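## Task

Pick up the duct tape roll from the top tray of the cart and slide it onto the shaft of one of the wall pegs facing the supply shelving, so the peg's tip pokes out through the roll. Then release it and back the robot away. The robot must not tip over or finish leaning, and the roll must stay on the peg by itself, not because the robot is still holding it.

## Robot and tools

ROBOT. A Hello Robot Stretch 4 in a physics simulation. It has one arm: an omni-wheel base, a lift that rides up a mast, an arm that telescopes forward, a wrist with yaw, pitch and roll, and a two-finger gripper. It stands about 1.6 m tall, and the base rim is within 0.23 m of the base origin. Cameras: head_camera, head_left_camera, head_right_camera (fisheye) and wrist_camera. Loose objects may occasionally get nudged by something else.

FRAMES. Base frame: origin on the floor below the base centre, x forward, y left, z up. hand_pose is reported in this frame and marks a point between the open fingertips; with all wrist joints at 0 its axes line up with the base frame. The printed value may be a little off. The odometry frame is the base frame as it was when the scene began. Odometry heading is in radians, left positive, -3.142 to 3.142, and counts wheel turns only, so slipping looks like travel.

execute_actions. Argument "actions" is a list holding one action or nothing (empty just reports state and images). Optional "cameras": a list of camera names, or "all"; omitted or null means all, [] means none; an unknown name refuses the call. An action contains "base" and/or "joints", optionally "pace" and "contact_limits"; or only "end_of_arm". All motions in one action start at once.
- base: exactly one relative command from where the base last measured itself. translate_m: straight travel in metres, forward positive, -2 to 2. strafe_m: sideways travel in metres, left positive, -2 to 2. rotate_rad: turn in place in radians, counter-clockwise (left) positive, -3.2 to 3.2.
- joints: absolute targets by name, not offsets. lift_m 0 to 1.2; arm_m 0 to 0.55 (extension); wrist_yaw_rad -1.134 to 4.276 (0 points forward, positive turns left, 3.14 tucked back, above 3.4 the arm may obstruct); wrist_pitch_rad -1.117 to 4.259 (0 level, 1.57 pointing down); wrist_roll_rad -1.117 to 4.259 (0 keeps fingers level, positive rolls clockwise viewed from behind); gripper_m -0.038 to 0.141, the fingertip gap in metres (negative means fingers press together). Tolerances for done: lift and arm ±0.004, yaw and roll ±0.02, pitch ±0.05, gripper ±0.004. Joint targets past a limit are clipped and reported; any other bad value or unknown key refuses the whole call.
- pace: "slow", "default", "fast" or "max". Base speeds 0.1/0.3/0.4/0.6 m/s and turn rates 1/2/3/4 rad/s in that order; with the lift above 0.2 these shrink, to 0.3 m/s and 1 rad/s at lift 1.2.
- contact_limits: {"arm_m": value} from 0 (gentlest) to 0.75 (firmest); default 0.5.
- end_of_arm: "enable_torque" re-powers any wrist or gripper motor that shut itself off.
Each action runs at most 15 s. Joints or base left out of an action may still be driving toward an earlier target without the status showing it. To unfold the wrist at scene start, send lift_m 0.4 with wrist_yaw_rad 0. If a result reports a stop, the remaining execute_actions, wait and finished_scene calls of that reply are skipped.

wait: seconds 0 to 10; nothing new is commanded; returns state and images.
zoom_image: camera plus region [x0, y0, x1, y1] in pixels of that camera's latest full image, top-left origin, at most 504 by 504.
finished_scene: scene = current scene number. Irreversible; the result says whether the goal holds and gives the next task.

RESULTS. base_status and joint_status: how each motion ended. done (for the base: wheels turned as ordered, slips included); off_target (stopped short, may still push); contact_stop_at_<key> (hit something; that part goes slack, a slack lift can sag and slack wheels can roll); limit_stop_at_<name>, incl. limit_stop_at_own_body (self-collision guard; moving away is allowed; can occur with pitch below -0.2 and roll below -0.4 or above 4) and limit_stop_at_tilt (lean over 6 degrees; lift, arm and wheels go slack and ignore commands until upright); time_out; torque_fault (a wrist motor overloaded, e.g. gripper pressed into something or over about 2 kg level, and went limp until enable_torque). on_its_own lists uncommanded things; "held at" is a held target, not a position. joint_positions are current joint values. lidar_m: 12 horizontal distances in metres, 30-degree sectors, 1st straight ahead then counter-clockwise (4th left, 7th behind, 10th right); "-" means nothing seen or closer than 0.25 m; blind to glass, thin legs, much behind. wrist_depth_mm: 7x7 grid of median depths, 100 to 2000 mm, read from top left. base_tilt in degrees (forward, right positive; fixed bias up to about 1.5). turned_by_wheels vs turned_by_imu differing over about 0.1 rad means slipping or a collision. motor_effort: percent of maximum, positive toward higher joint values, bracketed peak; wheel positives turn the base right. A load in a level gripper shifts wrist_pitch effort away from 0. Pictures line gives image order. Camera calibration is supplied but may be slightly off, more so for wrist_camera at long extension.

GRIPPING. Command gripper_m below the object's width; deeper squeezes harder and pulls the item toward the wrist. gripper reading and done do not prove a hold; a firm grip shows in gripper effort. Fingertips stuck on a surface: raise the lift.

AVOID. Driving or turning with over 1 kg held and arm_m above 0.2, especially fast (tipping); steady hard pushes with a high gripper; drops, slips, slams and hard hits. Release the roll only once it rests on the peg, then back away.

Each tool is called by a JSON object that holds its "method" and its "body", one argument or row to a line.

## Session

{"method": "execute_actions", "body": {
  "actions": [
    {"joints":{"lift_m":0.9,"wrist_yaw_rad":0,"wrist_pitch_rad":0.6,"gripper_m":0.14},"pace":"fast"}
  ]
}}

Scene clock: 1.83 s.
base_odometry: x=+0.000 y=+0.000 heading=+0.000 (m, m, rad; odometry frame)
turned_by_wheels: +0.000 (rad since the last result)
turned_by_imu: +0.000 (rad since the last result)
base_tilt: forward=-0.9 right=-0.7 (deg)
lidar_m: 2.35 2.59 1.70 1.70 1.99 1.78 1.75 1.96 1.31 1.30 1.67 2.47
base_status: not commanded
joint_positions: lift_m=+0.191 arm_m=-0.002 wrist_yaw_rad=+2.602 wrist_pitch_rad=+0.471 wrist_roll_rad=+0.020 gripper_m=+0.140
joint_status: lift_m limit_stop_at_own_body (moved +0.036 of +0.745); wrist_yaw_rad limit_stop_at_own_body (moved -0.475 of -3.077); wrist_pitch_rad limit_stop_at_own_body (moved +0.479 of +0.607); the others done
on_its_own: wrist_yaw_rad is held at +2.602, not at your +0.000, since a limit_stop_at_own_body; wrist_pitch_rad is held at +0.470, not at your +0.600, since a limit_stop_at_own_body; lift_m is slack since a limit_stop_at_own_body (your +0.900 is given up); arm_m is slack since a limit_stop_at_own_body
motor_effort: lift_m=+21(28) arm_m=+0(1) wrist_yaw_rad=+1(1) wrist_pitch_rad=-7(5) wrist_roll_rad=-1(1) gripper_m=+2(3) wheel_0=-1(1) wheel_1=-1(1) wheel_2=+0(0) (%)
hand_pose: x=-0.0070 y=+0.2070 z=+0.2382 quat_wxyz=(+0.261, -0.222, +0.071, +0.937) (m; base frame)
wrist_depth_mm: 1863 1921 1863 - - - 1576 / 1430 1499 1499 1499 1499 1499 1537 / 1008 1008 1008 1025 1025 1025 1025 / 759 768 768 768 768 768 778 / 278 267 281 615 615 621 621 / 232 225 219 225 480 484 521 / 200 200 205 - 445 445 445
pictures: head_camera, head_left_camera, head_right_camera, wrist_camera
camera_calibration (this result's frames):
wrist_camera: T_world_to_cam=[[0.507241, 0.861771, -0.00757554, -0.175606], [0.423271, -0.256776, -0.868854, 0.303076], [-0.750699, 0.437512, -0.49501, 0.259522], [0, 0, 0, 1]] pos_world=[0.155614, 0.115611, 0.390465]
Images, in order (width x height): head_camera 420x560, head_left_camera 420x672, head_right_camera 420x672, wrist_camera 616x392.

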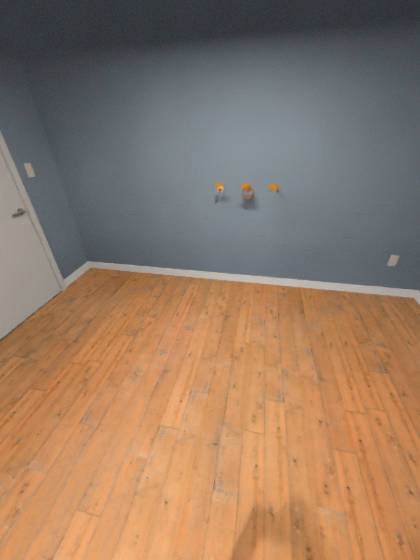

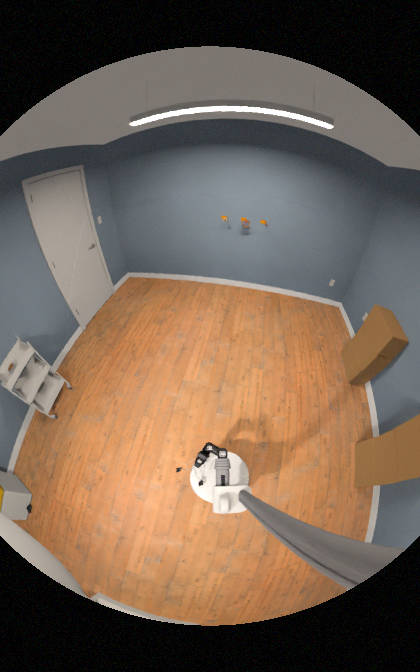

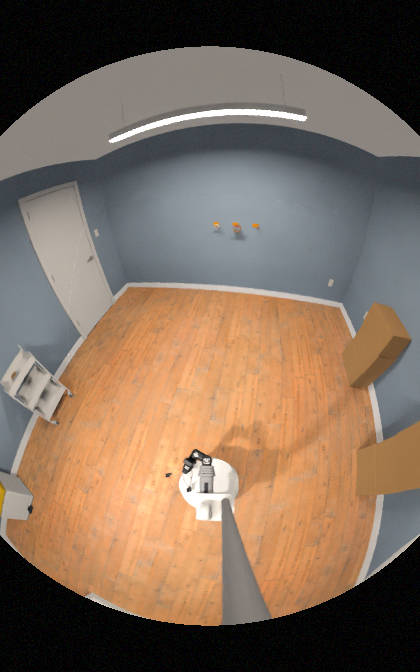

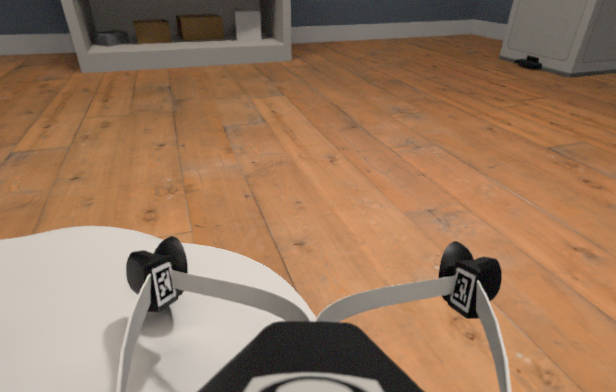

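Room is rotated ~0.12 left.

{"method": "execute_actions", "body": {
  "actions": [
    {"base":{"rotate_rad":1.45},"joints":{"lift_m":0.9,"wrist_yaw_rad":0},"pace":"fast"}
  ],
  "cameras": []
}}

{"method": "execute_actions", "body": {
  "actions": [
    {"joints":{"lift_m":1.05,"wrist_pitch_rad":1.57},"pace":"fast"}
  ],
  "cameras": ["head_camera","wrist_camera"]
}}

Scene clock: 5.67 s.
base_odometry: x=+0.000 y=+0.000 heading=+1.449 (m, m, rad; odometry frame)
turned_by_wheels: +1.449 (rad since the last result)
turned_by_imu: +1.482 (rad since the last result)
base_tilt: forward=-0.8 right=-0.8 (deg)
lidar_m: 1.72 2.02 1.82 1.77 2.14 1.65 1.29 1.68 2.54 2.35 2.72 1.76
base_status: done
joint_positions: lift_m=+0.900 arm_m=-0.002 wrist_yaw_rad=+0.000 wrist_pitch_rad=+0.472 wrist_roll_rad=+0.020 gripper_m=+0.140
joint_status: all done
on_its_own: wrist_pitch_rad is held at +0.470, not at your +0.600, since a limit_stop_at_own_body; arm_m is slack since a limit_stop_at_own_body
motor_effort: lift_m=+25(26) arm_m=+0(0) wrist_yaw_rad=+0(5) wrist_pitch_rad=-8(8) wrist_roll_rad=+0(0) gripper_m=+1(0) wheel_0=-4(12) wheel_1=-4(10) wheel_2=-3(13) (%)
hand_pose: x=+0.4257 y=-0.0874 z=+0.9468 quat_wxyz=(+0.972, +0.010, +0.234, -0.002) (m; base frame)
wrist_depth_mm: 1863 1808 1756 1708 1661 1661 1618 / - 1983 1863 1808 1756 1756 1756 / 1708 - - 1921 1863 1921 1808 / 1808 - - 1983 1921 - 1983 / 1661 1661 1708 1708 1708 1708 1756 / 1430 1366 1336 1397 1336 1366 1430 / 1229 1229 1281 - 1229 1255 1255
pictures: none
No camera images: the call's "cameras" was empty. Leave "cameras" out to get every camera's image.

Scene clock: 7.03 s.
base_odometry: x=+0.000 y=+0.000 heading=+1.449 (m, m, rad; odometry frame)
turned_by_wheels: +0.000 (rad since the last result)
turned_by_imu: +0.000 (rad since the last result)
base_tilt: forward=-0.9 right=-0.8 (deg)
lidar_m: 1.72 2.04 1.79 1.75 2.11 1.66 1.31 1.70 2.54 2.37 2.67 1.76
base_status: not commanded
joint_positions: lift_m=+1.050 arm_m=-0.002 wrist_yaw_rad=+0.000 wrist_pitch_rad=+1.570 wrist_roll_rad=+0.020 gripper_m=+0.140
joint_status: all done
on_its_own: arm_m is slack since a limit_stop_at_own_body
motor_effort: lift_m=+24(29) arm_m=+0(0) wrist_yaw_rad=+2(1) wrist_pitch_rad=-2(8) wrist_roll_rad=-1(1) gripper_m=+1(1) wheel_0=-5(4) wheel_1=-4(4) wheel_2=-2(2) (%)
hand_pose: x=+0.1689 y=-0.0874 z=+0.9394 quat_wxyz=(+0.707, +0.007, +0.707, -0.007) (m; base frame)
wrist_depth_mm: 1138 1118 1118 1118 1098 1118 1118 / 1138 1138 1118 1138 1138 1138 1118 / 1160 1138 1160 1138 1138 1138 1138 / 1160 1160 1160 946 1138 1138 1138 / 1160 1160 960 960 1160 1160 1160 / 1182 1205 976 168 1160 1160 1138 / 1205 1182 1182 - 1182 1182 1160
pictures: head_camera, wrist_camera
camera_calibration (this result's frames):
wrist_camera: T_world_to_cam=[[-0.00359616, -0.999944, -0.00993008, -0.0800668], [-0.998953, 0.00313935, 0.0456417, 0.16608], [-0.0456079, 0.0100838, -0.998909, 1.18445], [0, 0, 0, 1]] pos_world=[0.219639, -0.0925275, 1.17478]
Images, in order (width x height): head_camera 420x560, wrist_camera 616x392.

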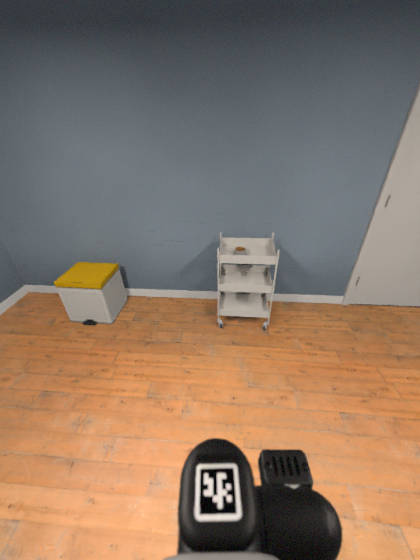

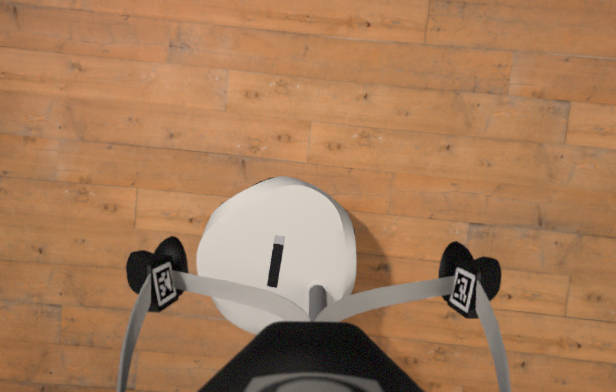

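{"method": "execute_actions", "body": {
  "actions": [
    {"base":{"rotate_rad":0.06},"pace":"fast"}
  ],
  "cameras": []
}}

{"method": "execute_actions", "body": {
  "actions": [
    {"base":{"strafe_m":-0.2},"pace":"fast"}
  ],
  "cameras": []
}}

{"method": "execute_actions", "body": {
  "actions": [
    {"base":{"translate_m":1.2},"joints":{"arm_m":0.3},"pace":"fast"}
  ],
  "cameras": ["head_camera","wrist_camera"]
}}

Scene clock: 9.20 s.
base_odometry: x=+0.000 y=+0.000 heading=+1.508 (m, m, rad; odometry frame)
turned_by_wheels: +0.059 (rad since the last result)
turned_by_imu: +0.060 (rad since the last result)
base_tilt: forward=-0.9 right=-0.7 (deg)
lidar_m: 1.70 2.02 1.77 1.76 2.01 1.64 1.30 1.67 2.52 2.36 2.65 1.71
base_status: done
joint_positions: lift_m=+1.050 arm_m=-0.002 wrist_yaw_rad=+0.000 wrist_pitch_rad=+1.570 wrist_roll_rad=+0.020 gripper_m=+0.140
joint_status: not commanded
on_its_own: arm_m is slack since a limit_stop_at_own_body
motor_effort: lift_m=+24(24) arm_m=+0(0) wrist_yaw_rad=+1(1) wrist_pitch_rad=-3(2) wrist_roll_rad=+0(1) gripper_m=+1(0) wheel_0=-6(7) wheel_1=-6(6) wheel_2=-5(7) (%)
hand_pose: x=+0.1689 y=-0.0874 z=+0.9394 quat_wxyz=(+0.707, +0.007, +0.707, -0.007) (m; base frame)
wrist_depth_mm: 1160 1138 1118 1118 1118 1118 1118 / 1138 1138 1138 1138 1138 1138 1118 / 1160 1160 1160 1138 1138 1138 1138 / 1160 1160 1138 946 1160 1160 1138 / 1182 1160 960 946 1160 1160 1160 / 1182 1160 976 167 1160 1160 1160 / 1205 1205 1182 - 1182 1182 1160
pictures: none
No camera images: the call's "cameras" was empty. Leave "cameras" out to get every camera's image.

Scene clock: 11.03 s.
base_odometry: x=+0.199 y=-0.013 heading=+1.508 (m, m, rad; odometry frame)
turned_by_wheels: +0.000 (rad since the last result)
turned_by_imu: +0.001 (rad since the last result)
base_tilt: forward=-0.9 right=-0.9 (deg)
lidar_m: 1.69 2.10 1.98 1.95 2.06 1.35 1.32 1.60 2.35 2.13 2.54 2.11
base_status: done
joint_positions: lift_m=+1.050 arm_m=-0.002 wrist_yaw_rad=+0.000 wrist_pitch_rad=+1.570 wrist_roll_rad=+0.020 gripper_m=+0.140
joint_status: not commanded
on_its_own: arm_m is slack since a limit_stop_at_own_body
motor_effort: lift_m=+24(24) arm_m=+0(0) wrist_yaw_rad=+1(1) wrist_pitch_rad=-2(3) wrist_roll_rad=-1(0) gripper_m=-1(0) wheel_0=+5(13) wheel_1=-2(9) wheel_2=+0(3) (%)
hand_pose: x=+0.1689 y=-0.0874 z=+0.9394 quat_wxyz=(+0.707, +0.007, +0.707, -0.007) (m; base frame)
wrist_depth_mm: 1138 1118 1138 1138 1118 1118 1118 / 1138 1138 1138 1138 1160 1138 1118 / 1160 1160 1160 1138 1138 1160 1138 / 1160 1160 1160 946 1138 1160 1138 / 1160 1182 946 960 1160 1160 1160 / 1205 1182 960 167 1160 1160 1160 / 1182 1182 1182 - 1160 1160 1182
pictures: none
No camera images: the call's "cameras" was empty. Leave "cameras" out to get every camera's image.

Scene clock: 16.00 s.
base_odometry: x=+0.274 y=+1.185 heading=+1.509 (m, m, rad; odometry frame)
turned_by_wheels: +0.001 (rad since the last result)
turned_by_imu: -0.005 (rad since the last result)
base_tilt: forward=-0.9 right=-0.8 (deg)
lidar_m: 0.49 1.04 1.20 1.85 1.99 2.89 2.53 2.76 2.50 2.33 1.16 0.50
base_status: done
joint_positions: lift_m=+1.050 arm_m=+0.299 wrist_yaw_rad=+0.000 wrist_pitch_rad=+1.570 wrist_roll_rad=+0.020 gripper_m=+0.140
joint_status: all done
motor_effort: lift_m=+24(24) arm_m=+4(7) wrist_yaw_rad=-1(2) wrist_pitch_rad=-2(3) wrist_roll_rad=-1(1) gripper_m=+0(0) wheel_0=+5(10) wheel_1=+5(11) wheel_2=-3(13) (%)
hand_pose: x=+0.4704 y=-0.0874 z=+0.9394 quat_wxyz=(+0.707, +0.007, +0.707, -0.007) (m; base frame)
wrist_depth_mm: 1138 1138 492 488 484 488 484 / 1138 1138 496 492 492 492 488 / 1160 1160 500 500 496 492 496 / 1160 1160 1160 1160 500 504 496 / 1182 1160 1160 1160 1160 1160 1160 / 1205 1182 991 167 1160 1160 1160 / 1182 1205 1008 - 1160 1182 1182
pictures: head_camera, wrist_camera
camera_calibration (this result's frames):
wrist_camera: T_world_to_cam=[[-0.00330109, -0.999945, -0.00992995, -0.0791214], [-0.998952, 0.00284418, 0.0456806, 0.467236], [-0.0456499, 0.0100703, -0.998907, 1.19822], [0, 0, 0, 1]] pos_world=[0.521184, -0.0925124, 1.17478]
Images, in order (width x height): head_camera 420x560, wrist_camera 616x392.

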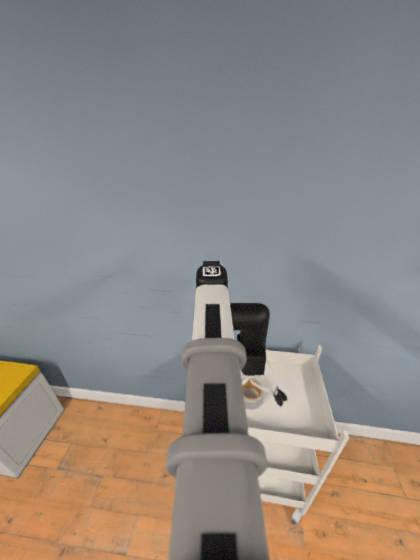

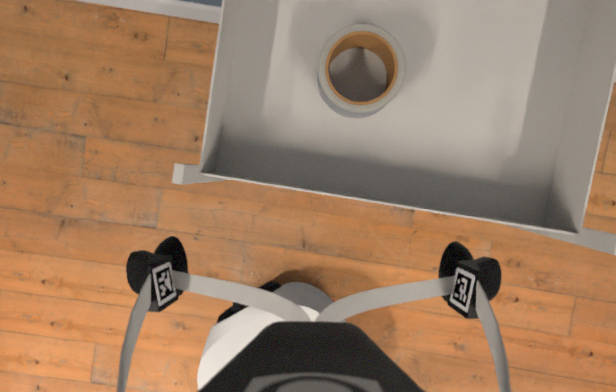

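{"method": "execute_actions", "body": {
  "actions": [
    {"base":{"strafe_m":-0.072},"joints":{"arm_m":0.476}}
  ],
  "cameras": ["wrist_camera"]
}}

{"method": "execute_actions", "body": {
  "actions": [
    {"joints":{"lift_m":0.835}}
  ],
  "cameras": ["wrist_camera"]
}}

Scene clock: 18.50 s.
base_odometry: x=+0.346 y=+1.180 heading=+1.509 (m, m, rad; odometry frame)
turned_by_wheels: +0.000 (rad since the last result)
turned_by_imu: +0.000 (rad since the last result)
base_tilt: forward=-0.9 right=-0.7 (deg)
lidar_m: 0.48 0.98 1.27 1.91 2.03 2.88 2.54 2.79 2.42 2.33 1.12 0.47
base_status: done
joint_positions: lift_m=+1.050 arm_m=+0.475 wrist_yaw_rad=+0.000 wrist_pitch_rad=+1.570 wrist_roll_rad=+0.020 gripper_m=+0.140
joint_status: all done
motor_effort: lift_m=+24(24) arm_m=+4(10) wrist_yaw_rad=+0(0) wrist_pitch_rad=-4(3) wrist_roll_rad=-1(1) gripper_m=-5(2) wheel_0=+3(13) wheel_1=-2(17) wheel_2=+0(1) (%)
hand_pose: x=+0.6464 y=-0.0874 z=+0.9394 quat_wxyz=(+0.707, +0.007, +0.707, -0.007) (m; base frame)
wrist_depth_mm: 831 715 585 585 535 496 466 / 1138 1138 492 492 492 603 574 / 1138 1160 500 500 496 496 991 / 1182 1160 504 500 500 500 1160 / 1160 1182 508 508 504 477 1160 / 1182 512 480 167 508 439 1160 / 1205 1205 1182 - 508 496 1160
pictures: wrist_camera
camera_calibration (this result's frames):
wrist_camera: T_world_to_cam=[[-0.00335964, -0.999945, -0.00992978, -0.0785029], [-0.99895, 0.00290219, 0.0457292, 0.642944], [-0.0456979, 0.010073, -0.998905, 1.20628], [0, 0, 0, 1]] pos_world=[0.697129, -0.0925154, 1.17478]
Images, in order (width x height): wrist_camera 616x392.

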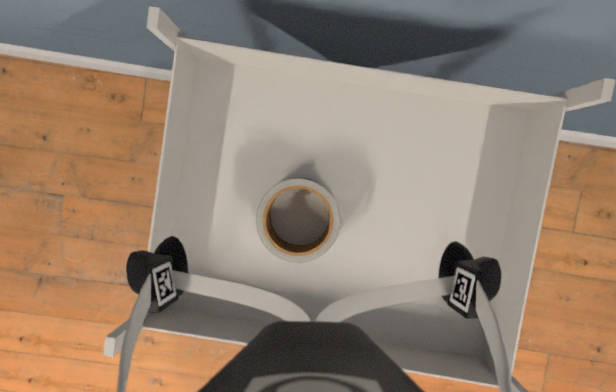

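Scene clock: 20.47 s.
base_odometry: x=+0.346 y=+1.180 heading=+1.509 (m, m, rad; odometry frame)
turned_by_wheels: +0.000 (rad since the last result)
turned_by_imu: +0.000 (rad since the last result)
base_tilt: forward=-0.9 right=-0.7 (deg)
lidar_m: 0.47 0.98 1.27 1.94 2.04 2.86 2.53 2.81 2.44 2.32 1.15 0.49
base_status: not commanded
joint_positions: lift_m=+0.835 arm_m=+0.475 wrist_yaw_rad=+0.000 wrist_pitch_rad=+1.570 wrist_roll_rad=+0.020 gripper_m=+0.140
joint_status: all done
motor_effort: lift_m=+17(22) arm_m=+4(4) wrist_yaw_rad=+1(0) wrist_pitch_rad=-3(2) wrist_roll_rad=-1(0) gripper_m=-4(2) wheel_0=+3(3) wheel_1=-3(3) wheel_2=+0(0) (%)
hand_pose: x=+0.6464 y=-0.0874 z=+0.7251 quat_wxyz=(+0.707, +0.007, +0.707, -0.007) (m; base frame)
wrist_depth_mm: 251 282 282 282 281 277 260 / 249 285 285 283 283 282 281 / 256 289 289 286 286 285 283 / 254 291 289 289 287 287 286 / 262 293 291 291 290 289 290 / 272 294 247 167 293 290 291 / 283 298 297 - 294 296 294
pictures: wrist_camera
camera_calibration (this result's frames):
wrist_camera: T_world_to_cam=[[-0.00335978, -0.999945, -0.00992978, -0.0806316], [-0.99895, 0.00290233, 0.0457293, 0.652751], [-0.045698, 0.010073, -0.998905, 0.992134], [0, 0, 0, 1]] pos_world=[0.697132, -0.0925154, 0.960396]
Images, in order (width x height): wrist_camera 616x392.

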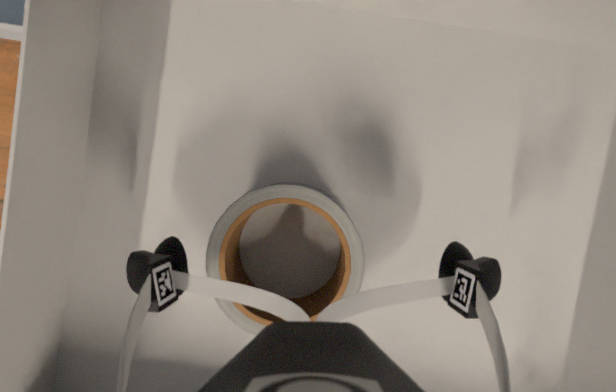

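Need about 0.02 lower.

{"method": "execute_actions", "body": {
  "actions": [
    {"joints":{"lift_m":0.817}}
  ],
  "cameras": []
}}

{"method": "execute_actions", "body": {
  "actions": [
    {"joints":{"gripper_m":0.06}}
  ],
  "cameras": ["wrist_camera"]
}}

{"method": "execute_actions", "body": {
  "actions": [
    {"joints":{"lift_m":1.0}}
  ],
  "cameras": []
}}

{"method": "execute_actions", "body": {
  "actions": [
    {"joints":{"arm_m":0,"wrist_pitch_rad":0}}
  ],
  "cameras": []
}}

{"method": "execute_actions", "body": {
  "actions": [
    {"base":{"rotate_rad":-1.5},"joints":{"lift_m":0.91}}
  ],
  "cameras": ["head_camera","head_right_camera","wrist_camera"]
}}

Scene clock: 22.70 s.
base_odometry: x=+0.346 y=+1.180 heading=+1.509 (m, m, rad; odometry frame)
turned_by_wheels: +0.000 (rad since the last result)
turned_by_imu: +0.000 (rad since the last result)
base_tilt: forward=-1.0 right=-0.8 (deg)
lidar_m: 0.49 0.99 1.26 1.95 2.04 2.87 2.53 2.81 2.41 2.30 1.14 0.49
base_status: not commanded
joint_positions: lift_m=+0.817 arm_m=+0.475 wrist_yaw_rad=+0.000 wrist_pitch_rad=+1.570 wrist_roll_rad=+0.020 gripper_m=+0.140
joint_status: all done
motor_effort: lift_m=+17(17) arm_m=+4(4) wrist_yaw_rad=-1(0) wrist_pitch_rad=-3(2) wrist_roll_rad=-1(1) gripper_m=+3(4) wheel_0=+3(3) wheel_1=-3(3) wheel_2=+0(0) (%)
hand_pose: x=+0.6464 y=-0.0874 z=+0.7071 quat_wxyz=(+0.707, +0.007, +0.707, -0.007) (m; base frame)
wrist_depth_mm: 230 266 265 265 264 263 259 / 237 267 267 266 265 265 265 / 244 271 270 270 268 267 266 / 253 272 272 270 271 270 270 / 262 276 268 273 273 271 271 / 272 278 229 167 274 273 273 / 281 281 279 - 277 276 276
pictures: none
No camera images: the call's "cameras" was empty. Leave "cameras" out to get every camera's image.

Scene clock: 24.50 s.
base_odometry: x=+0.346 y=+1.180 heading=+1.509 (m, m, rad; odometry frame)
turned_by_wheels: +0.000 (rad since the last result)
turned_by_imu: +0.000 (rad since the last result)
base_tilt: forward=-0.9 right=-0.8 (deg)
lidar_m: 0.47 1.02 1.24 1.96 2.02 2.88 2.52 2.77 2.43 2.33 1.13 0.48
base_status: not commanded
joint_positions: lift_m=+0.817 arm_m=+0.475 wrist_yaw_rad=+0.000 wrist_pitch_rad=+1.570 wrist_roll_rad=+0.020 gripper_m=+0.060
joint_status: all done
motor_effort: lift_m=+17(17) arm_m=+5(4) wrist_yaw_rad=+0(1) wrist_pitch_rad=-2(3) wrist_roll_rad=+0(1) gripper_m=-16(20) wheel_0=+3(3) wheel_1=-2(2) wheel_2=+0(0) (%)
hand_pose: x=+0.6464 y=-0.0874 z=+0.7071 quat_wxyz=(+0.707, +0.007, +0.707, -0.007) (m; base frame)
wrist_depth_mm: 230 266 265 264 263 262 259 / 236 267 267 266 265 264 264 / 245 271 270 270 268 267 266 / 252 272 271 271 270 270 268 / 262 274 225 274 249 272 272 / 272 277 227 260 225 273 273 / 279 281 279 - 276 276 276
pictures: wrist_camera
camera_calibration (this result's frames):
wrist_camera: T_world_to_cam=[[-0.00335961, -0.999945, -0.00992978, -0.0808104], [-0.99895, 0.00290216, 0.0457293, 0.653575], [-0.045698, 0.010073, -0.998905, 0.974157], [0, 0, 0, 1]] pos_world=[0.697134, -0.0925154, 0.9424]
Images, in order (width x height): wrist_camera 616x392.

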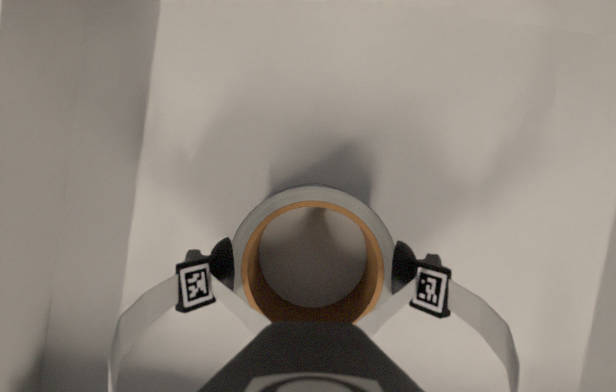

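Scene clock: 26.33 s.
base_odometry: x=+0.346 y=+1.180 heading=+1.509 (m, m, rad; odometry frame)
turned_by_wheels: +0.000 (rad since the last result)
turned_by_imu: +0.000 (rad since the last result)
base_tilt: forward=-0.9 right=-0.7 (deg)
lidar_m: 0.47 1.01 1.28 1.93 2.05 2.90 2.55 2.77 2.42 2.33 1.15 0.49
base_status: not commanded
joint_positions: lift_m=+1.000 arm_m=+0.475 wrist_yaw_rad=+0.000 wrist_pitch_rad=+1.570 wrist_roll_rad=+0.020 gripper_m=+0.060
joint_status: all done
motor_effort: lift_m=+26(24) arm_m=+4(4) wrist_yaw_rad=+1(0) wrist_pitch_rad=-3(3) wrist_roll_rad=+0(1) gripper_m=-16(21) wheel_0=+2(3) wheel_1=-3(3) wheel_2=+0(0) (%)
hand_pose: x=+0.6464 y=-0.0874 z=+0.8893 quat_wxyz=(+0.707, +0.007, +0.707, -0.007) (m; base frame)
wrist_depth_mm: 831 676 535 530 539 496 466 / 1098 1098 445 442 442 442 439 / 1118 1098 452 445 445 445 442 / 1098 1098 452 452 449 449 449 / 1138 459 226 455 250 452 1098 / 1138 442 228 258 227 439 1098 / 1160 1138 439 - 462 445 1118
pictures: none
No camera images: the call's "cameras" was empty. Leave "cameras" out to get every camera's image.

Scene clock: 28.80 s.
base_odometry: x=+0.346 y=+1.180 heading=+1.509 (m, m, rad; odometry frame)
turned_by_wheels: +0.000 (rad since the last result)
turned_by_imu: +0.000 (rad since the last result)
base_tilt: forward=-0.9 right=-0.8 (deg)
lidar_m: 0.47 1.00 1.24 1.97 2.05 2.85 2.54 2.79 2.40 2.32 1.14 0.50
base_status: not commanded
joint_positions: lift_m=+1.000 arm_m=+0.001 wrist_yaw_rad=+0.000 wrist_pitch_rad=+0.002 wrist_roll_rad=+0.020 gripper_m=+0.060
joint_status: all done
motor_effort: lift_m=+25(26) arm_m=-5(5) wrist_yaw_rad=+1(1) wrist_pitch_rad=-9(15) wrist_roll_rad=-1(1) gripper_m=-5(20) wheel_0=+3(3) wheel_1=-3(3) wheel_2=+0(0) (%)
hand_pose: x=+0.4602 y=-0.0874 z=+1.1772 quat_wxyz=(+1.000, +0.010, +0.001, +0.000) (m; base frame)
wrist_depth_mm: 732 707 683 661 640 615 603 / 741 723 691 668 647 627 615 / 741 723 691 676 647 634 615 / 759 732 699 683 661 634 615 / 759 732 699 683 661 640 621 / 768 741 707 676 198 640 627 / 788 741 723 - 668 647 634
pictures: none
No camera images: the call's "cameras" was empty. Leave "cameras" out to get every camera's image.

Scene clock: 31.03 s.
base_odometry: x=+0.346 y=+1.180 heading=+0.010 (m, m, rad; odometry frame)
turned_by_wheels: -1.499 (rad since the last result)
turned_by_imu: -1.533 (rad since the last result)
base_tilt: forward=-0.9 right=-0.7 (deg)
lidar_m: 1.98 1.09 0.49 0.48 1.03 1.28 1.96 2.13 2.54 2.53 2.87 2.43
base_status: done
joint_positions: lift_m=+0.910 arm_m=+0.001 wrist_yaw_rad=+0.000 wrist_pitch_rad=+0.002 wrist_roll_rad=+0.020 gripper_m=+0.060
joint_status: all done
motor_effort: lift_m=+17(23) arm_m=-4(5) wrist_yaw_rad=+0(1) wrist_pitch_rad=-8(9) wrist_roll_rad=+0(1) gripper_m=-2(1) wheel_0=+5(9) wheel_1=+4(6) wheel_2=+2(10) (%)
hand_pose: x=+0.4602 y=-0.0874 z=+1.0878 quat_wxyz=(+1.000, +0.010, +0.001, +0.000) (m; base frame)
wrist_depth_mm: 1060 1397 - - - 1921 1808 / 1060 1430 - - - 1921 1863 / 1078 1397 - - - - 1863 / 1078 1430 - - - - 1921 / 1078 1430 1756 - - - 1921 / 1078 1397 1756 - 198 - 1921 / 1078 1336 1983 - - - 1921
pictures: head_camera, head_right_camera, wrist_camera
camera_calibration (this result's frames):
wrist_camera: T_world_to_cam=[[0.00983898, -0.999946, -0.00346623, -0.090783], [-0.0488934, 0.00298117, -0.9988, 1.14925], [0.998756, 0.00999664, -0.0488614, -0.168129], [0, 0, 0, 1]] pos_world=[0.225004, -0.0925235, 1.13935]
Images, in order (width x height): head_camera 420x560, head_right_camera 420x672, wrist_camera 616x392.

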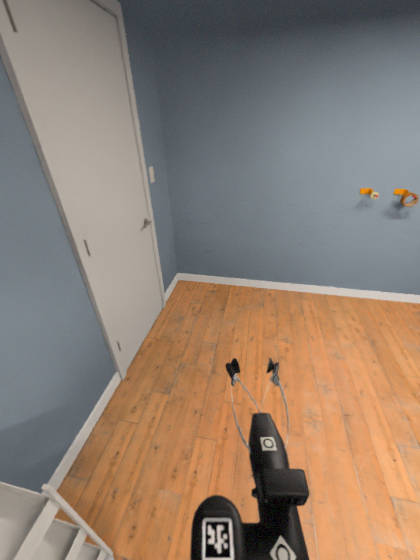

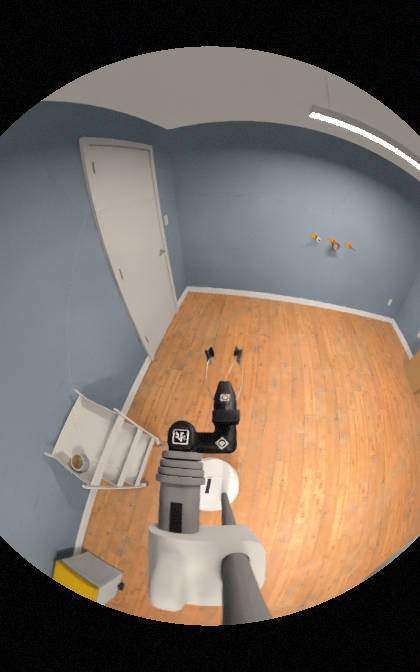

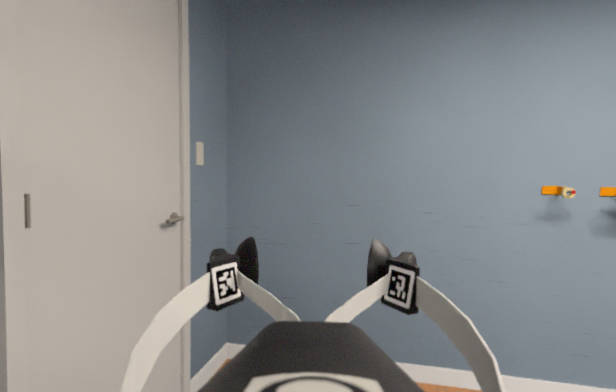

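{"method": "execute_actions", "body": {
  "actions": [
    {"base":{"rotate_rad":1.5},"joints":{"lift_m":1.05,"wrist_pitch_rad":1.57,"gripper_m":0.14}}
  ],
  "cameras": []
}}

{"method": "execute_actions", "body": {
  "actions": [
    {"joints":{"arm_m":0.35}}
  ],
  "cameras": ["wrist_camera","head_left_camera"]
}}

Scene clock: 34.07 s.
base_odometry: x=+0.346 y=+1.180 heading=+1.508 (m, m, rad; odometry frame)
turned_by_wheels: +1.499 (rad since the last result)
turned_by_imu: +1.533 (rad since the last result)
base_tilt: forward=-0.9 right=-0.8 (deg)
lidar_m: 0.47 0.98 1.25 1.92 2.03 2.88 2.53 2.77 2.42 2.32 1.14 0.50
base_status: done
joint_positions: lift_m=+1.050 arm_m=+0.001 wrist_yaw_rad=+0.000 wrist_pitch_rad=+1.570 wrist_roll_rad=+0.020 gripper_m=+0.140
joint_status: all done
motor_effort: lift_m=+25(26) arm_m=-4(5) wrist_yaw_rad=+1(1) wrist_pitch_rad=-2(8) wrist_roll_rad=-1(1) gripper_m=+4(1) wheel_0=-4(10) wheel_1=-5(11) wheel_2=-4(11) (%)
hand_pose: x=+0.1720 y=-0.0874 z=+0.9394 quat_wxyz=(+0.707, +0.007, +0.707, -0.007) (m; base frame)
wrist_depth_mm: 1138 1118 1008 741 741 1118 1118 / 1138 1138 1138 1138 1118 1138 1138 / 1160 1138 1160 1138 1138 1138 1138 / 1160 1160 1160 960 1160 1138 1138 / 1182 1160 960 946 1160 1160 1160 / 1182 1182 960 167 1182 1160 1160 / 1205 1182 1182 - 1182 1182 1182
pictures: none
No camera images: the call's "cameras" was empty. Leave "cameras" out to get every camera's image.

Scene clock: 36.23 s.
base_odometry: x=+0.346 y=+1.180 heading=+1.508 (m, m, rad; odometry frame)
turned_by_wheels: +0.000 (rad since the last result)
turned_by_imu: +0.000 (rad since the last result)
base_tilt: forward=-0.9 right=-0.7 (deg)
lidar_m: 0.47 1.00 1.28 1.94 2.04 2.88 2.55 2.78 2.42 2.32 1.16 0.47
base_status: not commanded
joint_positions: lift_m=+1.050 arm_m=+0.349 wrist_yaw_rad=+0.000 wrist_pitch_rad=+1.570 wrist_roll_rad=+0.020 gripper_m=+0.140
joint_status: all done
motor_effort: lift_m=+25(25) arm_m=+5(3) wrist_yaw_rad=+0(0) wrist_pitch_rad=-3(1) wrist_roll_rad=-1(1) gripper_m=+1(0) wheel_0=-5(5) wheel_1=-5(5) wheel_2=-5(5) (%)
hand_pose: x=+0.5204 y=-0.0874 z=+0.9394 quat_wxyz=(+0.707, +0.007, +0.707, -0.007) (m; base frame)
wrist_depth_mm: 1138 1060 492 488 484 488 654 / 1160 1160 496 492 492 492 976 / 1160 1160 496 496 496 496 1138 / 1160 508 504 504 500 500 1160 / 1182 1182 1182 1160 504 455 1160 / 1182 1182 1182 167 1182 439 1160 / 1205 1205 1182 - 1182 1182 1160
pictures: head_left_camera, wrist_camera
camera_calibration (this result's frames):
wrist_camera: T_world_to_cam=[[-0.00330145, -0.999945, -0.00993, -0.0789566], [-0.998953, 0.0028447, 0.0456643, 0.517146], [-0.0456335, 0.0100704, -0.998907, 1.20046], [0, 0, 0, 1]] pos_world=[0.571125, -0.0925124, 1.17475]
Images, in order (width x height): head_left_camera 420x672, wrist_camera 616x392.

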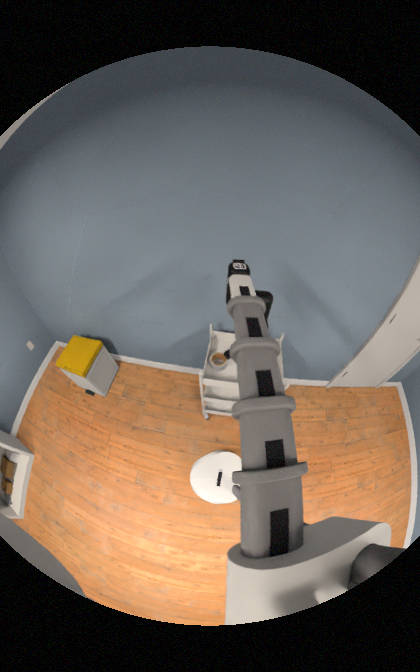

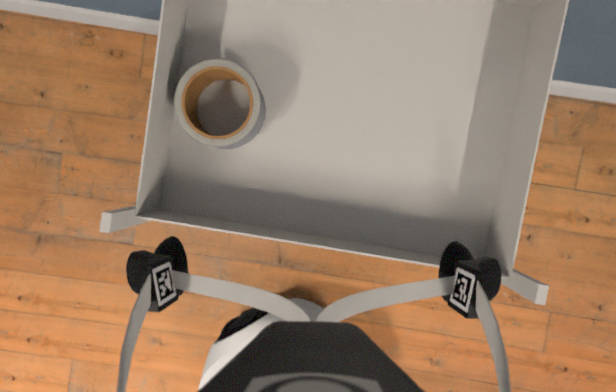

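{"method": "execute_actions", "body": {
  "actions": [
    {"base":{"strafe_m":0.095},"joints":{"arm_m":0.486,"wrist_roll_rad":1.5}}
  ],
  "cameras": []
}}

{"method": "execute_actions", "body": {
  "actions": [
    {"joints":{"lift_m":0.88}}
  ],
  "cameras": ["wrist_camera","head_left_camera","head_right_camera"]
}}

Scene clock: 38.97 s.
base_odometry: x=+0.251 y=+1.186 heading=+1.508 (m, m, rad; odometry frame)
turned_by_wheels: +0.000 (rad since the last result)
turned_by_imu: +0.000 (rad since the last result)
base_tilt: forward=-1.0 right=-0.8 (deg)
lidar_m: 0.49 1.01 1.19 1.86 1.91 2.85 2.53 2.78 2.51 2.35 1.16 0.50
base_status: done
joint_positions: lift_m=+1.050 arm_m=+0.485 wrist_yaw_rad=+0.000 wrist_pitch_rad=+1.570 wrist_roll_rad=+1.499 gripper_m=+0.140
joint_status: all done
motor_effort: lift_m=+25(25) arm_m=+4(6) wrist_yaw_rad=+0(1) wrist_pitch_rad=-2(2) wrist_roll_rad=+1(4) gripper_m=+0(2) wheel_0=-4(12) wheel_1=+4(12) wheel_2=+0(3) (%)
hand_pose: x=+0.6564 y=-0.0874 z=+0.9394 quat_wxyz=(+0.518, +0.482, +0.517, -0.482) (m; base frame)
wrist_depth_mm: 349 488 492 492 488 492 1138 / 364 521 492 496 496 496 1138 / 382 517 500 500 500 1138 1138 / 402 517 504 504 500 1042 946 / 427 452 504 504 504 946 960 / 452 603 1182 167 442 960 960 / 480 831 1182 - 1182 1182 1182
pictures: none
No camera images: the call's "cameras" was empty. Leave "cameras" out to get every camera's image.

Scene clock: 40.77 s.
base_odometry: x=+0.251 y=+1.186 heading=+1.508 (m, m, rad; odometry frame)
turned_by_wheels: +0.000 (rad since the last result)
turned_by_imu: +0.000 (rad since the last result)
base_tilt: forward=-0.9 right=-0.8 (deg)
lidar_m: 0.49 1.00 1.18 1.85 1.93 2.86 2.53 2.79 2.52 2.35 1.18 0.51
base_status: not commanded
joint_positions: lift_m=+0.880 arm_m=+0.485 wrist_yaw_rad=+0.000 wrist_pitch_rad=+1.570 wrist_roll_rad=+1.499 gripper_m=+0.140
joint_status: all done
motor_effort: lift_m=+17(23) arm_m=+4(4) wrist_yaw_rad=+0(0) wrist_pitch_rad=-2(2) wrist_roll_rad=+1(1) gripper_m=+3(0) wheel_0=-5(5) wheel_1=+4(4) wheel_2=+0(0) (%)
hand_pose: x=+0.6564 y=-0.0874 z=+0.7701 quat_wxyz=(+0.518, +0.482, +0.517, -0.482) (m; base frame)
wrist_depth_mm: 345 310 327 327 327 329 315 / 349 327 330 330 330 329 312 / 349 332 332 332 330 332 991 / 349 334 334 334 334 336 778 / 319 334 336 338 336 286 778 / 287 287 312 167 340 272 788 / 484 809 1008 - 342 320 1008
pictures: head_left_camera, head_right_camera, wrist_camera
camera_calibration (this result's frames):
wrist_camera: T_world_to_cam=[[-0.996101, -0.0875608, -0.0107651, 0.651867], [-0.0879699, 0.995037, 0.0465079, 0.148879], [0.00663943, 0.0472735, -0.99886, 1.00643], [0, 0, 0, 1]] pos_world=[0.65574, -0.138639, 1.00537]
Images, in order (width x height): head_left_camera 420x672, head_right_camera 420x672, wrist_camera 616x392.

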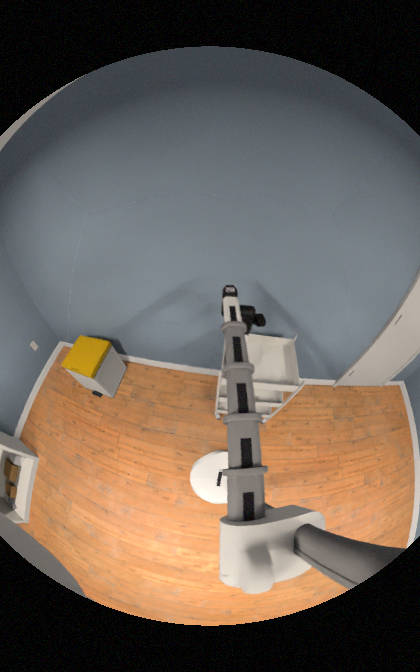

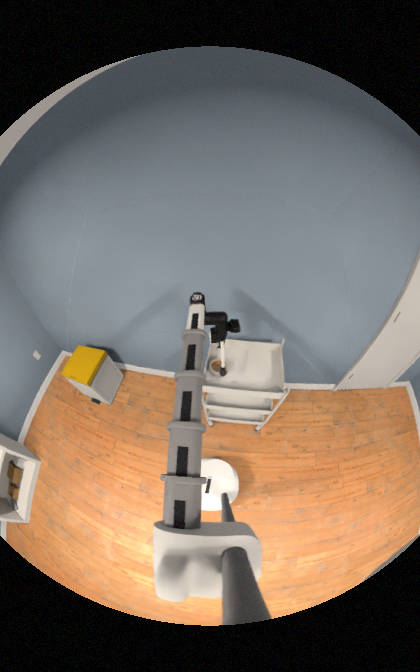

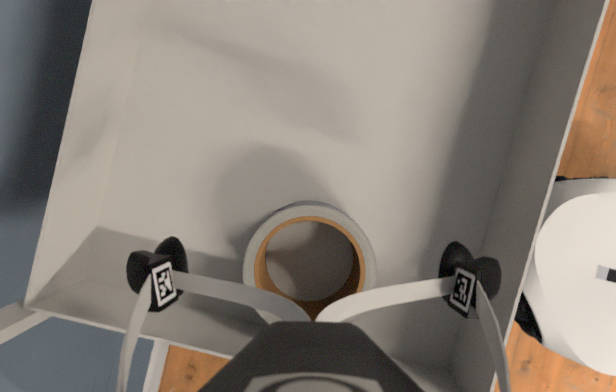

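{"method": "execute_actions", "body": {
  "actions": [
    {"joints":{"gripper_m":0.125,"lift_m":0.84}}
  ],
  "cameras": ["wrist_camera"]
}}

{"method": "execute_actions", "body": {
  "actions": [
    {"joints":{"lift_m":0.812},"pace":"slow"}
  ],
  "cameras": ["wrist_camera"]
}}

{"method": "execute_actions", "body": {
  "actions": [
    {"joints":{"gripper_m":0.03}}
  ],
  "cameras": ["wrist_camera"]
}}

{"method": "execute_actions", "body": {
  "actions": [
    {"joints":{"lift_m":1.0}}
  ],
  "cameras": ["wrist_camera"]
}}

Scene clock: 42.77 s.
base_odometry: x=+0.251 y=+1.186 heading=+1.508 (m, m, rad; odometry frame)
turned_by_wheels: +0.000 (rad since the last result)
turned_by_imu: +0.000 (rad since the last result)
base_tilt: forward=-0.9 right=-0.8 (deg)
lidar_m: 0.50 1.04 1.19 1.85 1.95 2.87 2.52 2.80 2.52 2.36 1.16 0.49
base_status: not commanded
joint_positions: lift_m=+0.840 arm_m=+0.485 wrist_yaw_rad=+0.000 wrist_pitch_rad=+1.570 wrist_roll_rad=+1.499 gripper_m=+0.125
joint_status: all done
motor_effort: lift_m=+17(17) arm_m=+5(4) wrist_yaw_rad=-1(0) wrist_pitch_rad=-2(2) wrist_roll_rad=+1(1) gripper_m=-1(1) wheel_0=-4(5) wheel_1=+4(4) wheel_2=+0(0) (%)
hand_pose: x=+0.6564 y=-0.0874 z=+0.7301 quat_wxyz=(+0.518, +0.482, +0.517, -0.482) (m; base frame)
wrist_depth_mm: 256 287 289 289 289 287 287 / 257 291 290 290 290 291 286 / 258 291 293 293 291 291 273 / 260 296 294 293 294 294 263 / 273 296 296 297 297 296 266 / 264 287 291 164 251 268 750 / 449 252 268 - 300 287 768
pictures: wrist_camera
camera_calibration (this result's frames):
wrist_camera: T_world_to_cam=[[-0.996101, -0.0875604, -0.0107651, 0.651438], [-0.0879694, 0.995037, 0.0465079, 0.15074], [0.00663946, 0.0472735, -0.99886, 0.966449], [0, 0, 0, 1]] pos_world=[0.655741, -0.138639, 0.965349]
Images, in order (width x height): wrist_camera 616x392.

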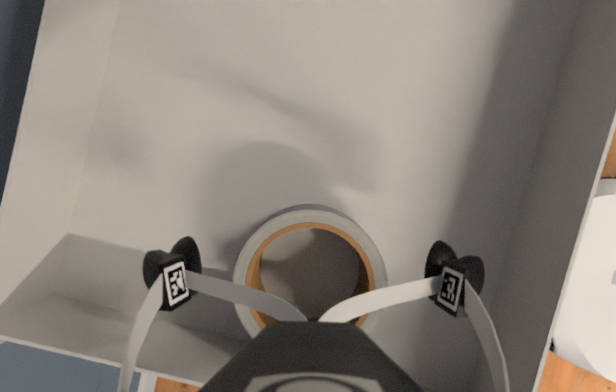

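Scene clock: 43.80 s.
base_odometry: x=+0.251 y=+1.186 heading=+1.508 (m, m, rad; odometry frame)
turned_by_wheels: +0.000 (rad since the last result)
turned_by_imu: +0.000 (rad since the last result)
base_tilt: forward=-0.9 right=-0.8 (deg)
lidar_m: 0.48 1.06 1.17 1.85 1.96 2.87 2.52 2.79 2.52 2.34 1.15 0.51
base_status: not commanded
joint_positions: lift_m=+0.812 arm_m=+0.485 wrist_yaw_rad=+0.000 wrist_pitch_rad=+1.570 wrist_roll_rad=+1.499 gripper_m=+0.125
joint_status: all done
motor_effort: lift_m=+16(15) arm_m=+4(4) wrist_yaw_rad=-1(0) wrist_pitch_rad=-2(2) wrist_roll_rad=+1(1) gripper_m=+2(1) wheel_0=-5(5) wheel_1=+4(4) wheel_2=+0(0) (%)
hand_pose: x=+0.6564 y=-0.0874 z=+0.7021 quat_wxyz=(+0.518, +0.482, +0.517, -0.482) (m; base frame)
wrist_depth_mm: 222 260 260 260 262 262 260 / 233 263 263 263 263 263 262 / 244 265 265 264 265 265 263 / 258 267 266 266 266 266 254 / 268 268 267 268 268 268 240 / 264 270 226 164 223 268 234 / 224 230 258 - 272 272 232
pictures: wrist_camera
camera_calibration (this result's frames):
wrist_camera: T_world_to_cam=[[-0.996101, -0.0875602, -0.0107651, 0.651137], [-0.0879693, 0.995037, 0.0465079, 0.152041], [0.00663946, 0.0472735, -0.99886, 0.93851], [0, 0, 0, 1]] pos_world=[0.655742, -0.138639, 0.937379]
Images, in order (width x height): wrist_camera 616x392.

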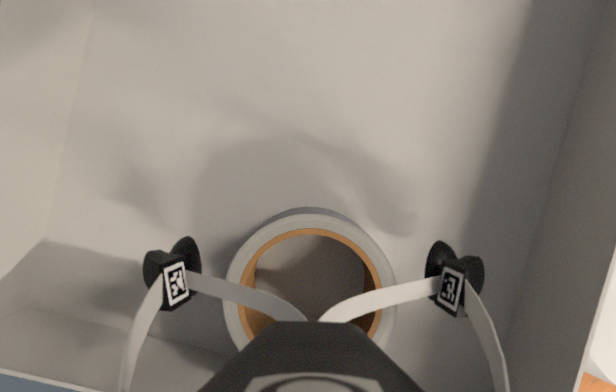

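Scene clock: 45.63 s.
base_odometry: x=+0.251 y=+1.186 heading=+1.508 (m, m, rad; odometry frame)
turned_by_wheels: +0.000 (rad since the last result)
turned_by_imu: +0.000 (rad since the last result)
base_tilt: forward=-0.8 right=-0.8 (deg)
lidar_m: 0.47 0.99 1.18 1.86 1.94 2.86 2.53 2.75 2.53 2.41 1.15 0.51
base_status: not commanded
joint_positions: lift_m=+0.812 arm_m=+0.485 wrist_yaw_rad=+0.000 wrist_pitch_rad=+1.570 wrist_roll_rad=+1.500 gripper_m=+0.031
joint_status: all done
motor_effort: lift_m=+17(17) arm_m=+5(4) wrist_yaw_rad=+1(1) wrist_pitch_rad=-2(1) wrist_roll_rad=+1(0) gripper_m=-29(29) wheel_0=-5(5) wheel_1=+4(4) wheel_2=+0(0) (%)
hand_pose: x=+0.6564 y=-0.0874 z=+0.7020 quat_wxyz=(+0.518, +0.482, +0.517, -0.482) (m; base frame)
wrist_depth_mm: 222 260 259 259 260 260 260 / 233 262 262 262 262 263 263 / 245 265 264 264 265 264 264 / 258 265 266 266 266 266 253 / 267 268 228 268 229 267 240 / 263 180 204 271 204 179 233 / 219 233 251 - 272 271 219
pictures: wrist_camera
camera_calibration (this result's frames):
wrist_camera: T_world_to_cam=[[-0.996103, -0.0875162, -0.0109829, 0.651359], [-0.0879355, 0.995041, 0.0464887, 0.15204], [0.00685993, 0.0472733, -0.998858, 0.938328], [0, 0, 0, 1]] pos_world=[0.655753, -0.138639, 0.937342]
Images, in order (width x height): wrist_camera 616x392.

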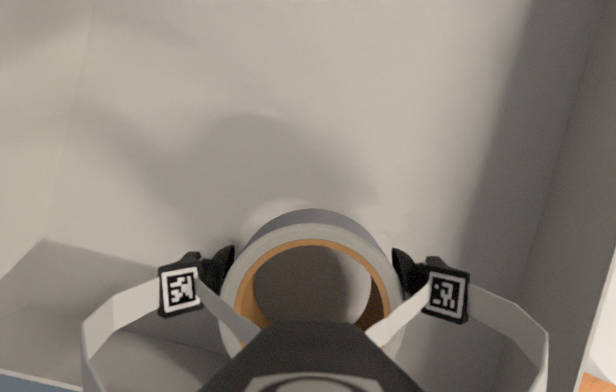

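Scene clock: 47.50 s.
base_odometry: x=+0.251 y=+1.186 heading=+1.508 (m, m, rad; odometry frame)
turned_by_wheels: +0.000 (rad since the last result)
turned_by_imu: +0.000 (rad since the last result)
base_tilt: forward=-0.9 right=-0.7 (deg)
lidar_m: 0.50 1.03 1.17 1.87 1.90 2.88 2.51 2.77 2.50 2.38 1.11 0.50
base_status: not commanded
joint_positions: lift_m=+1.000 arm_m=+0.485 wrist_yaw_rad=+0.000 wrist_pitch_rad=+1.570 wrist_roll_rad=+1.500 gripper_m=+0.031
joint_status: all done
motor_effort: lift_m=+26(28) arm_m=+4(4) wrist_yaw_rad=+0(0) wrist_pitch_rad=-2(2) wrist_roll_rad=+2(1) gripper_m=-23(27) wheel_0=-5(5) wheel_1=+3(4) wheel_2=+0(0) (%)
hand_pose: x=+0.6564 y=-0.0874 z=+0.8893 quat_wxyz=(+0.518, +0.482, +0.517, -0.482) (m; base frame)
wrist_depth_mm: 347 466 442 442 442 442 1078 / 366 469 445 445 445 445 1098 / 379 469 449 449 449 452 1098 / 402 452 455 452 452 946 891 / 421 442 229 459 229 904 891 / 439 180 203 439 205 179 904 / 462 820 1138 - 392 1118 1118
pictures: wrist_camera
camera_calibration (this result's frames):
wrist_camera: T_world_to_cam=[[-0.996103, -0.0875163, -0.0109811, 0.653417], [-0.0879355, 0.995041, 0.0464889, 0.143333], [0.00685814, 0.0472733, -0.998858, 1.1254], [0, 0, 0, 1]] pos_world=[0.655756, -0.138639, 1.12463]
Images, in order (width x height): wrist_camera 616x392.

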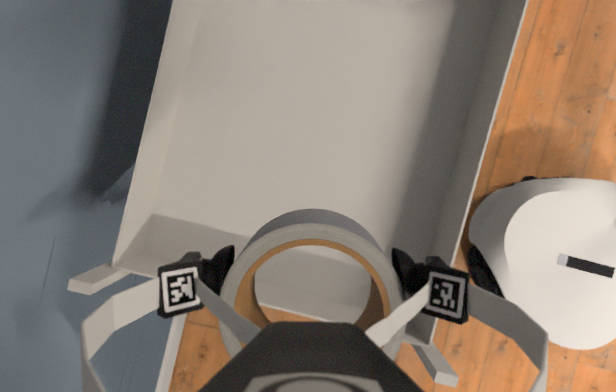

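{"method": "execute_actions", "body": {
  "actions": [
    {"joints":{"wrist_roll_rad":0.02,"arm_m":0}}
  ],
  "cameras": ["wrist_camera"]
}}

{"method": "execute_actions", "body": {
  "actions": [
    {"joints":{"wrist_pitch_rad":0}}
  ],
  "cameras": ["wrist_camera"]
}}

{"method": "execute_actions", "body": {
  "actions": [
    {"base":{"rotate_rad":-1.38},"joints":{"lift_m":0.93}}
  ],
  "cameras": ["head_camera","wrist_camera"]
}}

Scene clock: 51.40 s.
base_odometry: x=+0.251 y=+1.186 heading=+1.508 (m, m, rad; odometry frame)
turned_by_wheels: +0.000 (rad since the last result)
turned_by_imu: +0.000 (rad since the last result)
base_tilt: forward=-0.9 right=-0.7 (deg)
lidar_m: 0.48 1.01 1.18 1.86 1.95 2.88 2.52 2.78 2.51 2.36 1.18 0.50
base_status: not commanded
joint_positions: lift_m=+1.000 arm_m=+0.001 wrist_yaw_rad=+0.000 wrist_pitch_rad=+1.570 wrist_roll_rad=+0.020 gripper_m=+0.031
joint_status: all done
motor_effort: lift_m=+26(26) arm_m=-5(3) wrist_yaw_rad=+1(1) wrist_pitch_rad=-3(1) wrist_roll_rad=-2(7) gripper_m=-24(27) wheel_0=-5(5) wheel_1=+4(3) wheel_2=+0(0) (%)
hand_pose: x=+0.1719 y=-0.0874 z=+0.8893 quat_wxyz=(+0.707, +0.007, +0.707, -0.007) (m; base frame)
wrist_depth_mm: 1078 1098 1078 946 691 691 1078 / 1098 1098 1098 1078 1078 1078 1078 / 1118 1098 1098 1098 1098 1078 1078 / 1118 1118 1098 891 1098 1098 1098 / 1118 1118 228 904 230 1118 1098 / 1138 180 203 917 204 179 1118 / 1138 1138 1138 - 1118 1118 1118
pictures: wrist_camera
camera_calibration (this result's frames):
wrist_camera: T_world_to_cam=[[-0.00435694, -0.999941, -0.00992972, -0.0804229], [-0.998938, 0.00389676, 0.0459009, 0.17119], [-0.0458595, 0.0101192, -0.998897, 1.13457], [0, 0, 0, 1]] pos_world=[0.222689, -0.0925661, 1.12466]
Images, in order (width x height): wrist_camera 616x392.

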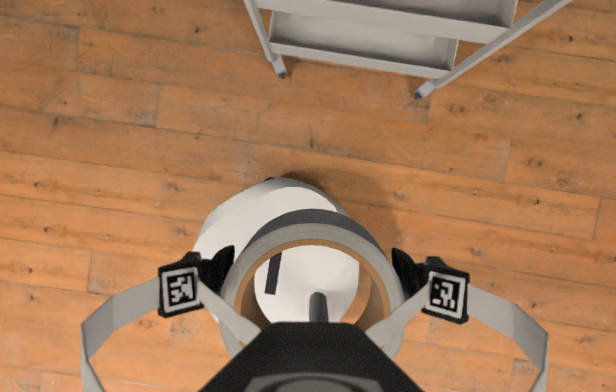

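Scene clock: 52.87 s.
base_odometry: x=+0.251 y=+1.186 heading=+1.508 (m, m, rad; odometry frame)
turned_by_wheels: +0.000 (rad since the last result)
turned_by_imu: +0.000 (rad since the last result)
base_tilt: forward=-0.9 right=-0.7 (deg)
lidar_m: 0.45 1.02 1.18 1.84 1.94 2.86 2.52 2.80 2.53 2.38 1.16 0.51
base_status: not commanded
joint_positions: lift_m=+1.000 arm_m=+0.001 wrist_yaw_rad=+0.000 wrist_pitch_rad=+0.005 wrist_roll_rad=+0.020 gripper_m=+0.031
joint_status: all done
motor_effort: lift_m=+26(26) arm_m=-4(4) wrist_yaw_rad=+0(1) wrist_pitch_rad=-16(19) wrist_roll_rad=-1(2) gripper_m=-26(28) wheel_0=-5(5) wheel_1=+4(4) wheel_2=+0(0) (%)
hand_pose: x=+0.4601 y=-0.0874 z=+1.1765 quat_wxyz=(+1.000, +0.010, +0.002, +0.000) (m; base frame)
wrist_depth_mm: 741 723 699 676 654 634 615 / 750 732 707 683 661 634 621 / 759 732 707 691 661 647 627 / 768 750 715 691 676 647 627 / 778 750 227 699 230 654 634 / 788 180 205 699 204 179 640 / 788 768 750 - 683 661 640
pictures: wrist_camera
camera_calibration (this result's frames):
wrist_camera: T_world_to_cam=[[0.00989071, -0.999942, -0.00424639, -0.0895627], [-0.0510938, 0.00373568, -0.998687, 1.23878], [0.998645, 0.0100947, -0.0510539, -0.161115], [0, 0, 0, 1]] pos_world=[0.225077, -0.0925588, 1.22855]
Images, in order (width x height): wrist_camera 616x392.

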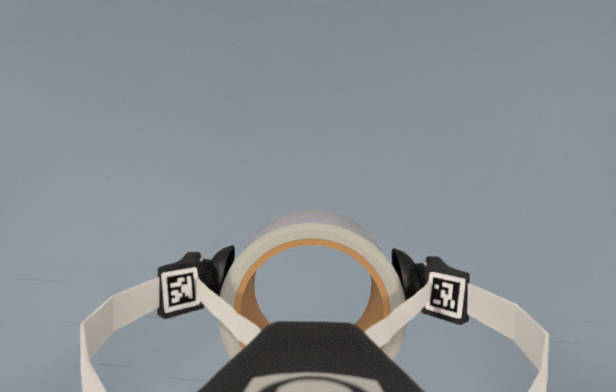

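Scene clock: 55.00 s.
base_odometry: x=+0.251 y=+1.186 heading=+0.129 (m, m, rad; odometry frame)
turned_by_wheels: -1.379 (rad since the last result)
turned_by_imu: -1.410 (rad since the last result)
base_tilt: forward=-0.9 right=-0.8 (deg)
lidar_m: 0.43 0.56 0.50 0.51 1.13 1.15 1.84 2.16 2.54 2.55 2.77 2.47
base_status: done
joint_positions: lift_m=+0.930 arm_m=+0.001 wrist_yaw_rad=+0.000 wrist_pitch_rad=+0.004 wrist_roll_rad=+0.020 gripper_m=+0.031
joint_status: all done
motor_effort: lift_m=+19(25) arm_m=-4(4) wrist_yaw_rad=+1(1) wrist_pitch_rad=-14(16) wrist_roll_rad=-1(1) gripper_m=-24(27) wheel_0=+5(9) wheel_1=+5(9) wheel_2=+4(9) (%)
hand_pose: x=+0.4601 y=-0.0875 z=+1.1072 quat_wxyz=(+1.000, +0.010, +0.002, +0.000) (m; base frame)
wrist_depth_mm: 960 1182 1661 - - - 1863 / 960 1205 1661 - - - 1863 / 960 1205 1661 - - - 1863 / 960 1205 1661 - - - 1863 / 976 1205 228 - 230 - 1921 / 991 180 204 - 204 179 1921 / 960 1229 1537 - - - 1921
pictures: head_camera, wrist_camera
camera_calibration (this result's frames):
wrist_camera: T_world_to_cam=[[0.00975569, -0.999943, -0.00423935, -0.0898422], [-0.0507734, 0.00373874, -0.998703, 1.16941], [0.998663, 0.00995829, -0.0507341, -0.165022], [0, 0, 0, 1]] pos_world=[0.225053, -0.0925659, 1.15914]
Images, in order (width x height): head_camera 420x560, wrist_camera 616x392.

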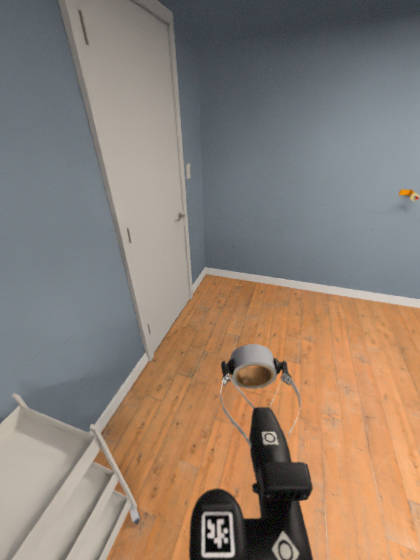

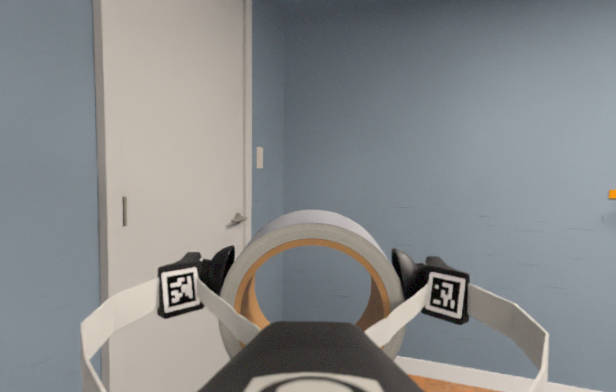

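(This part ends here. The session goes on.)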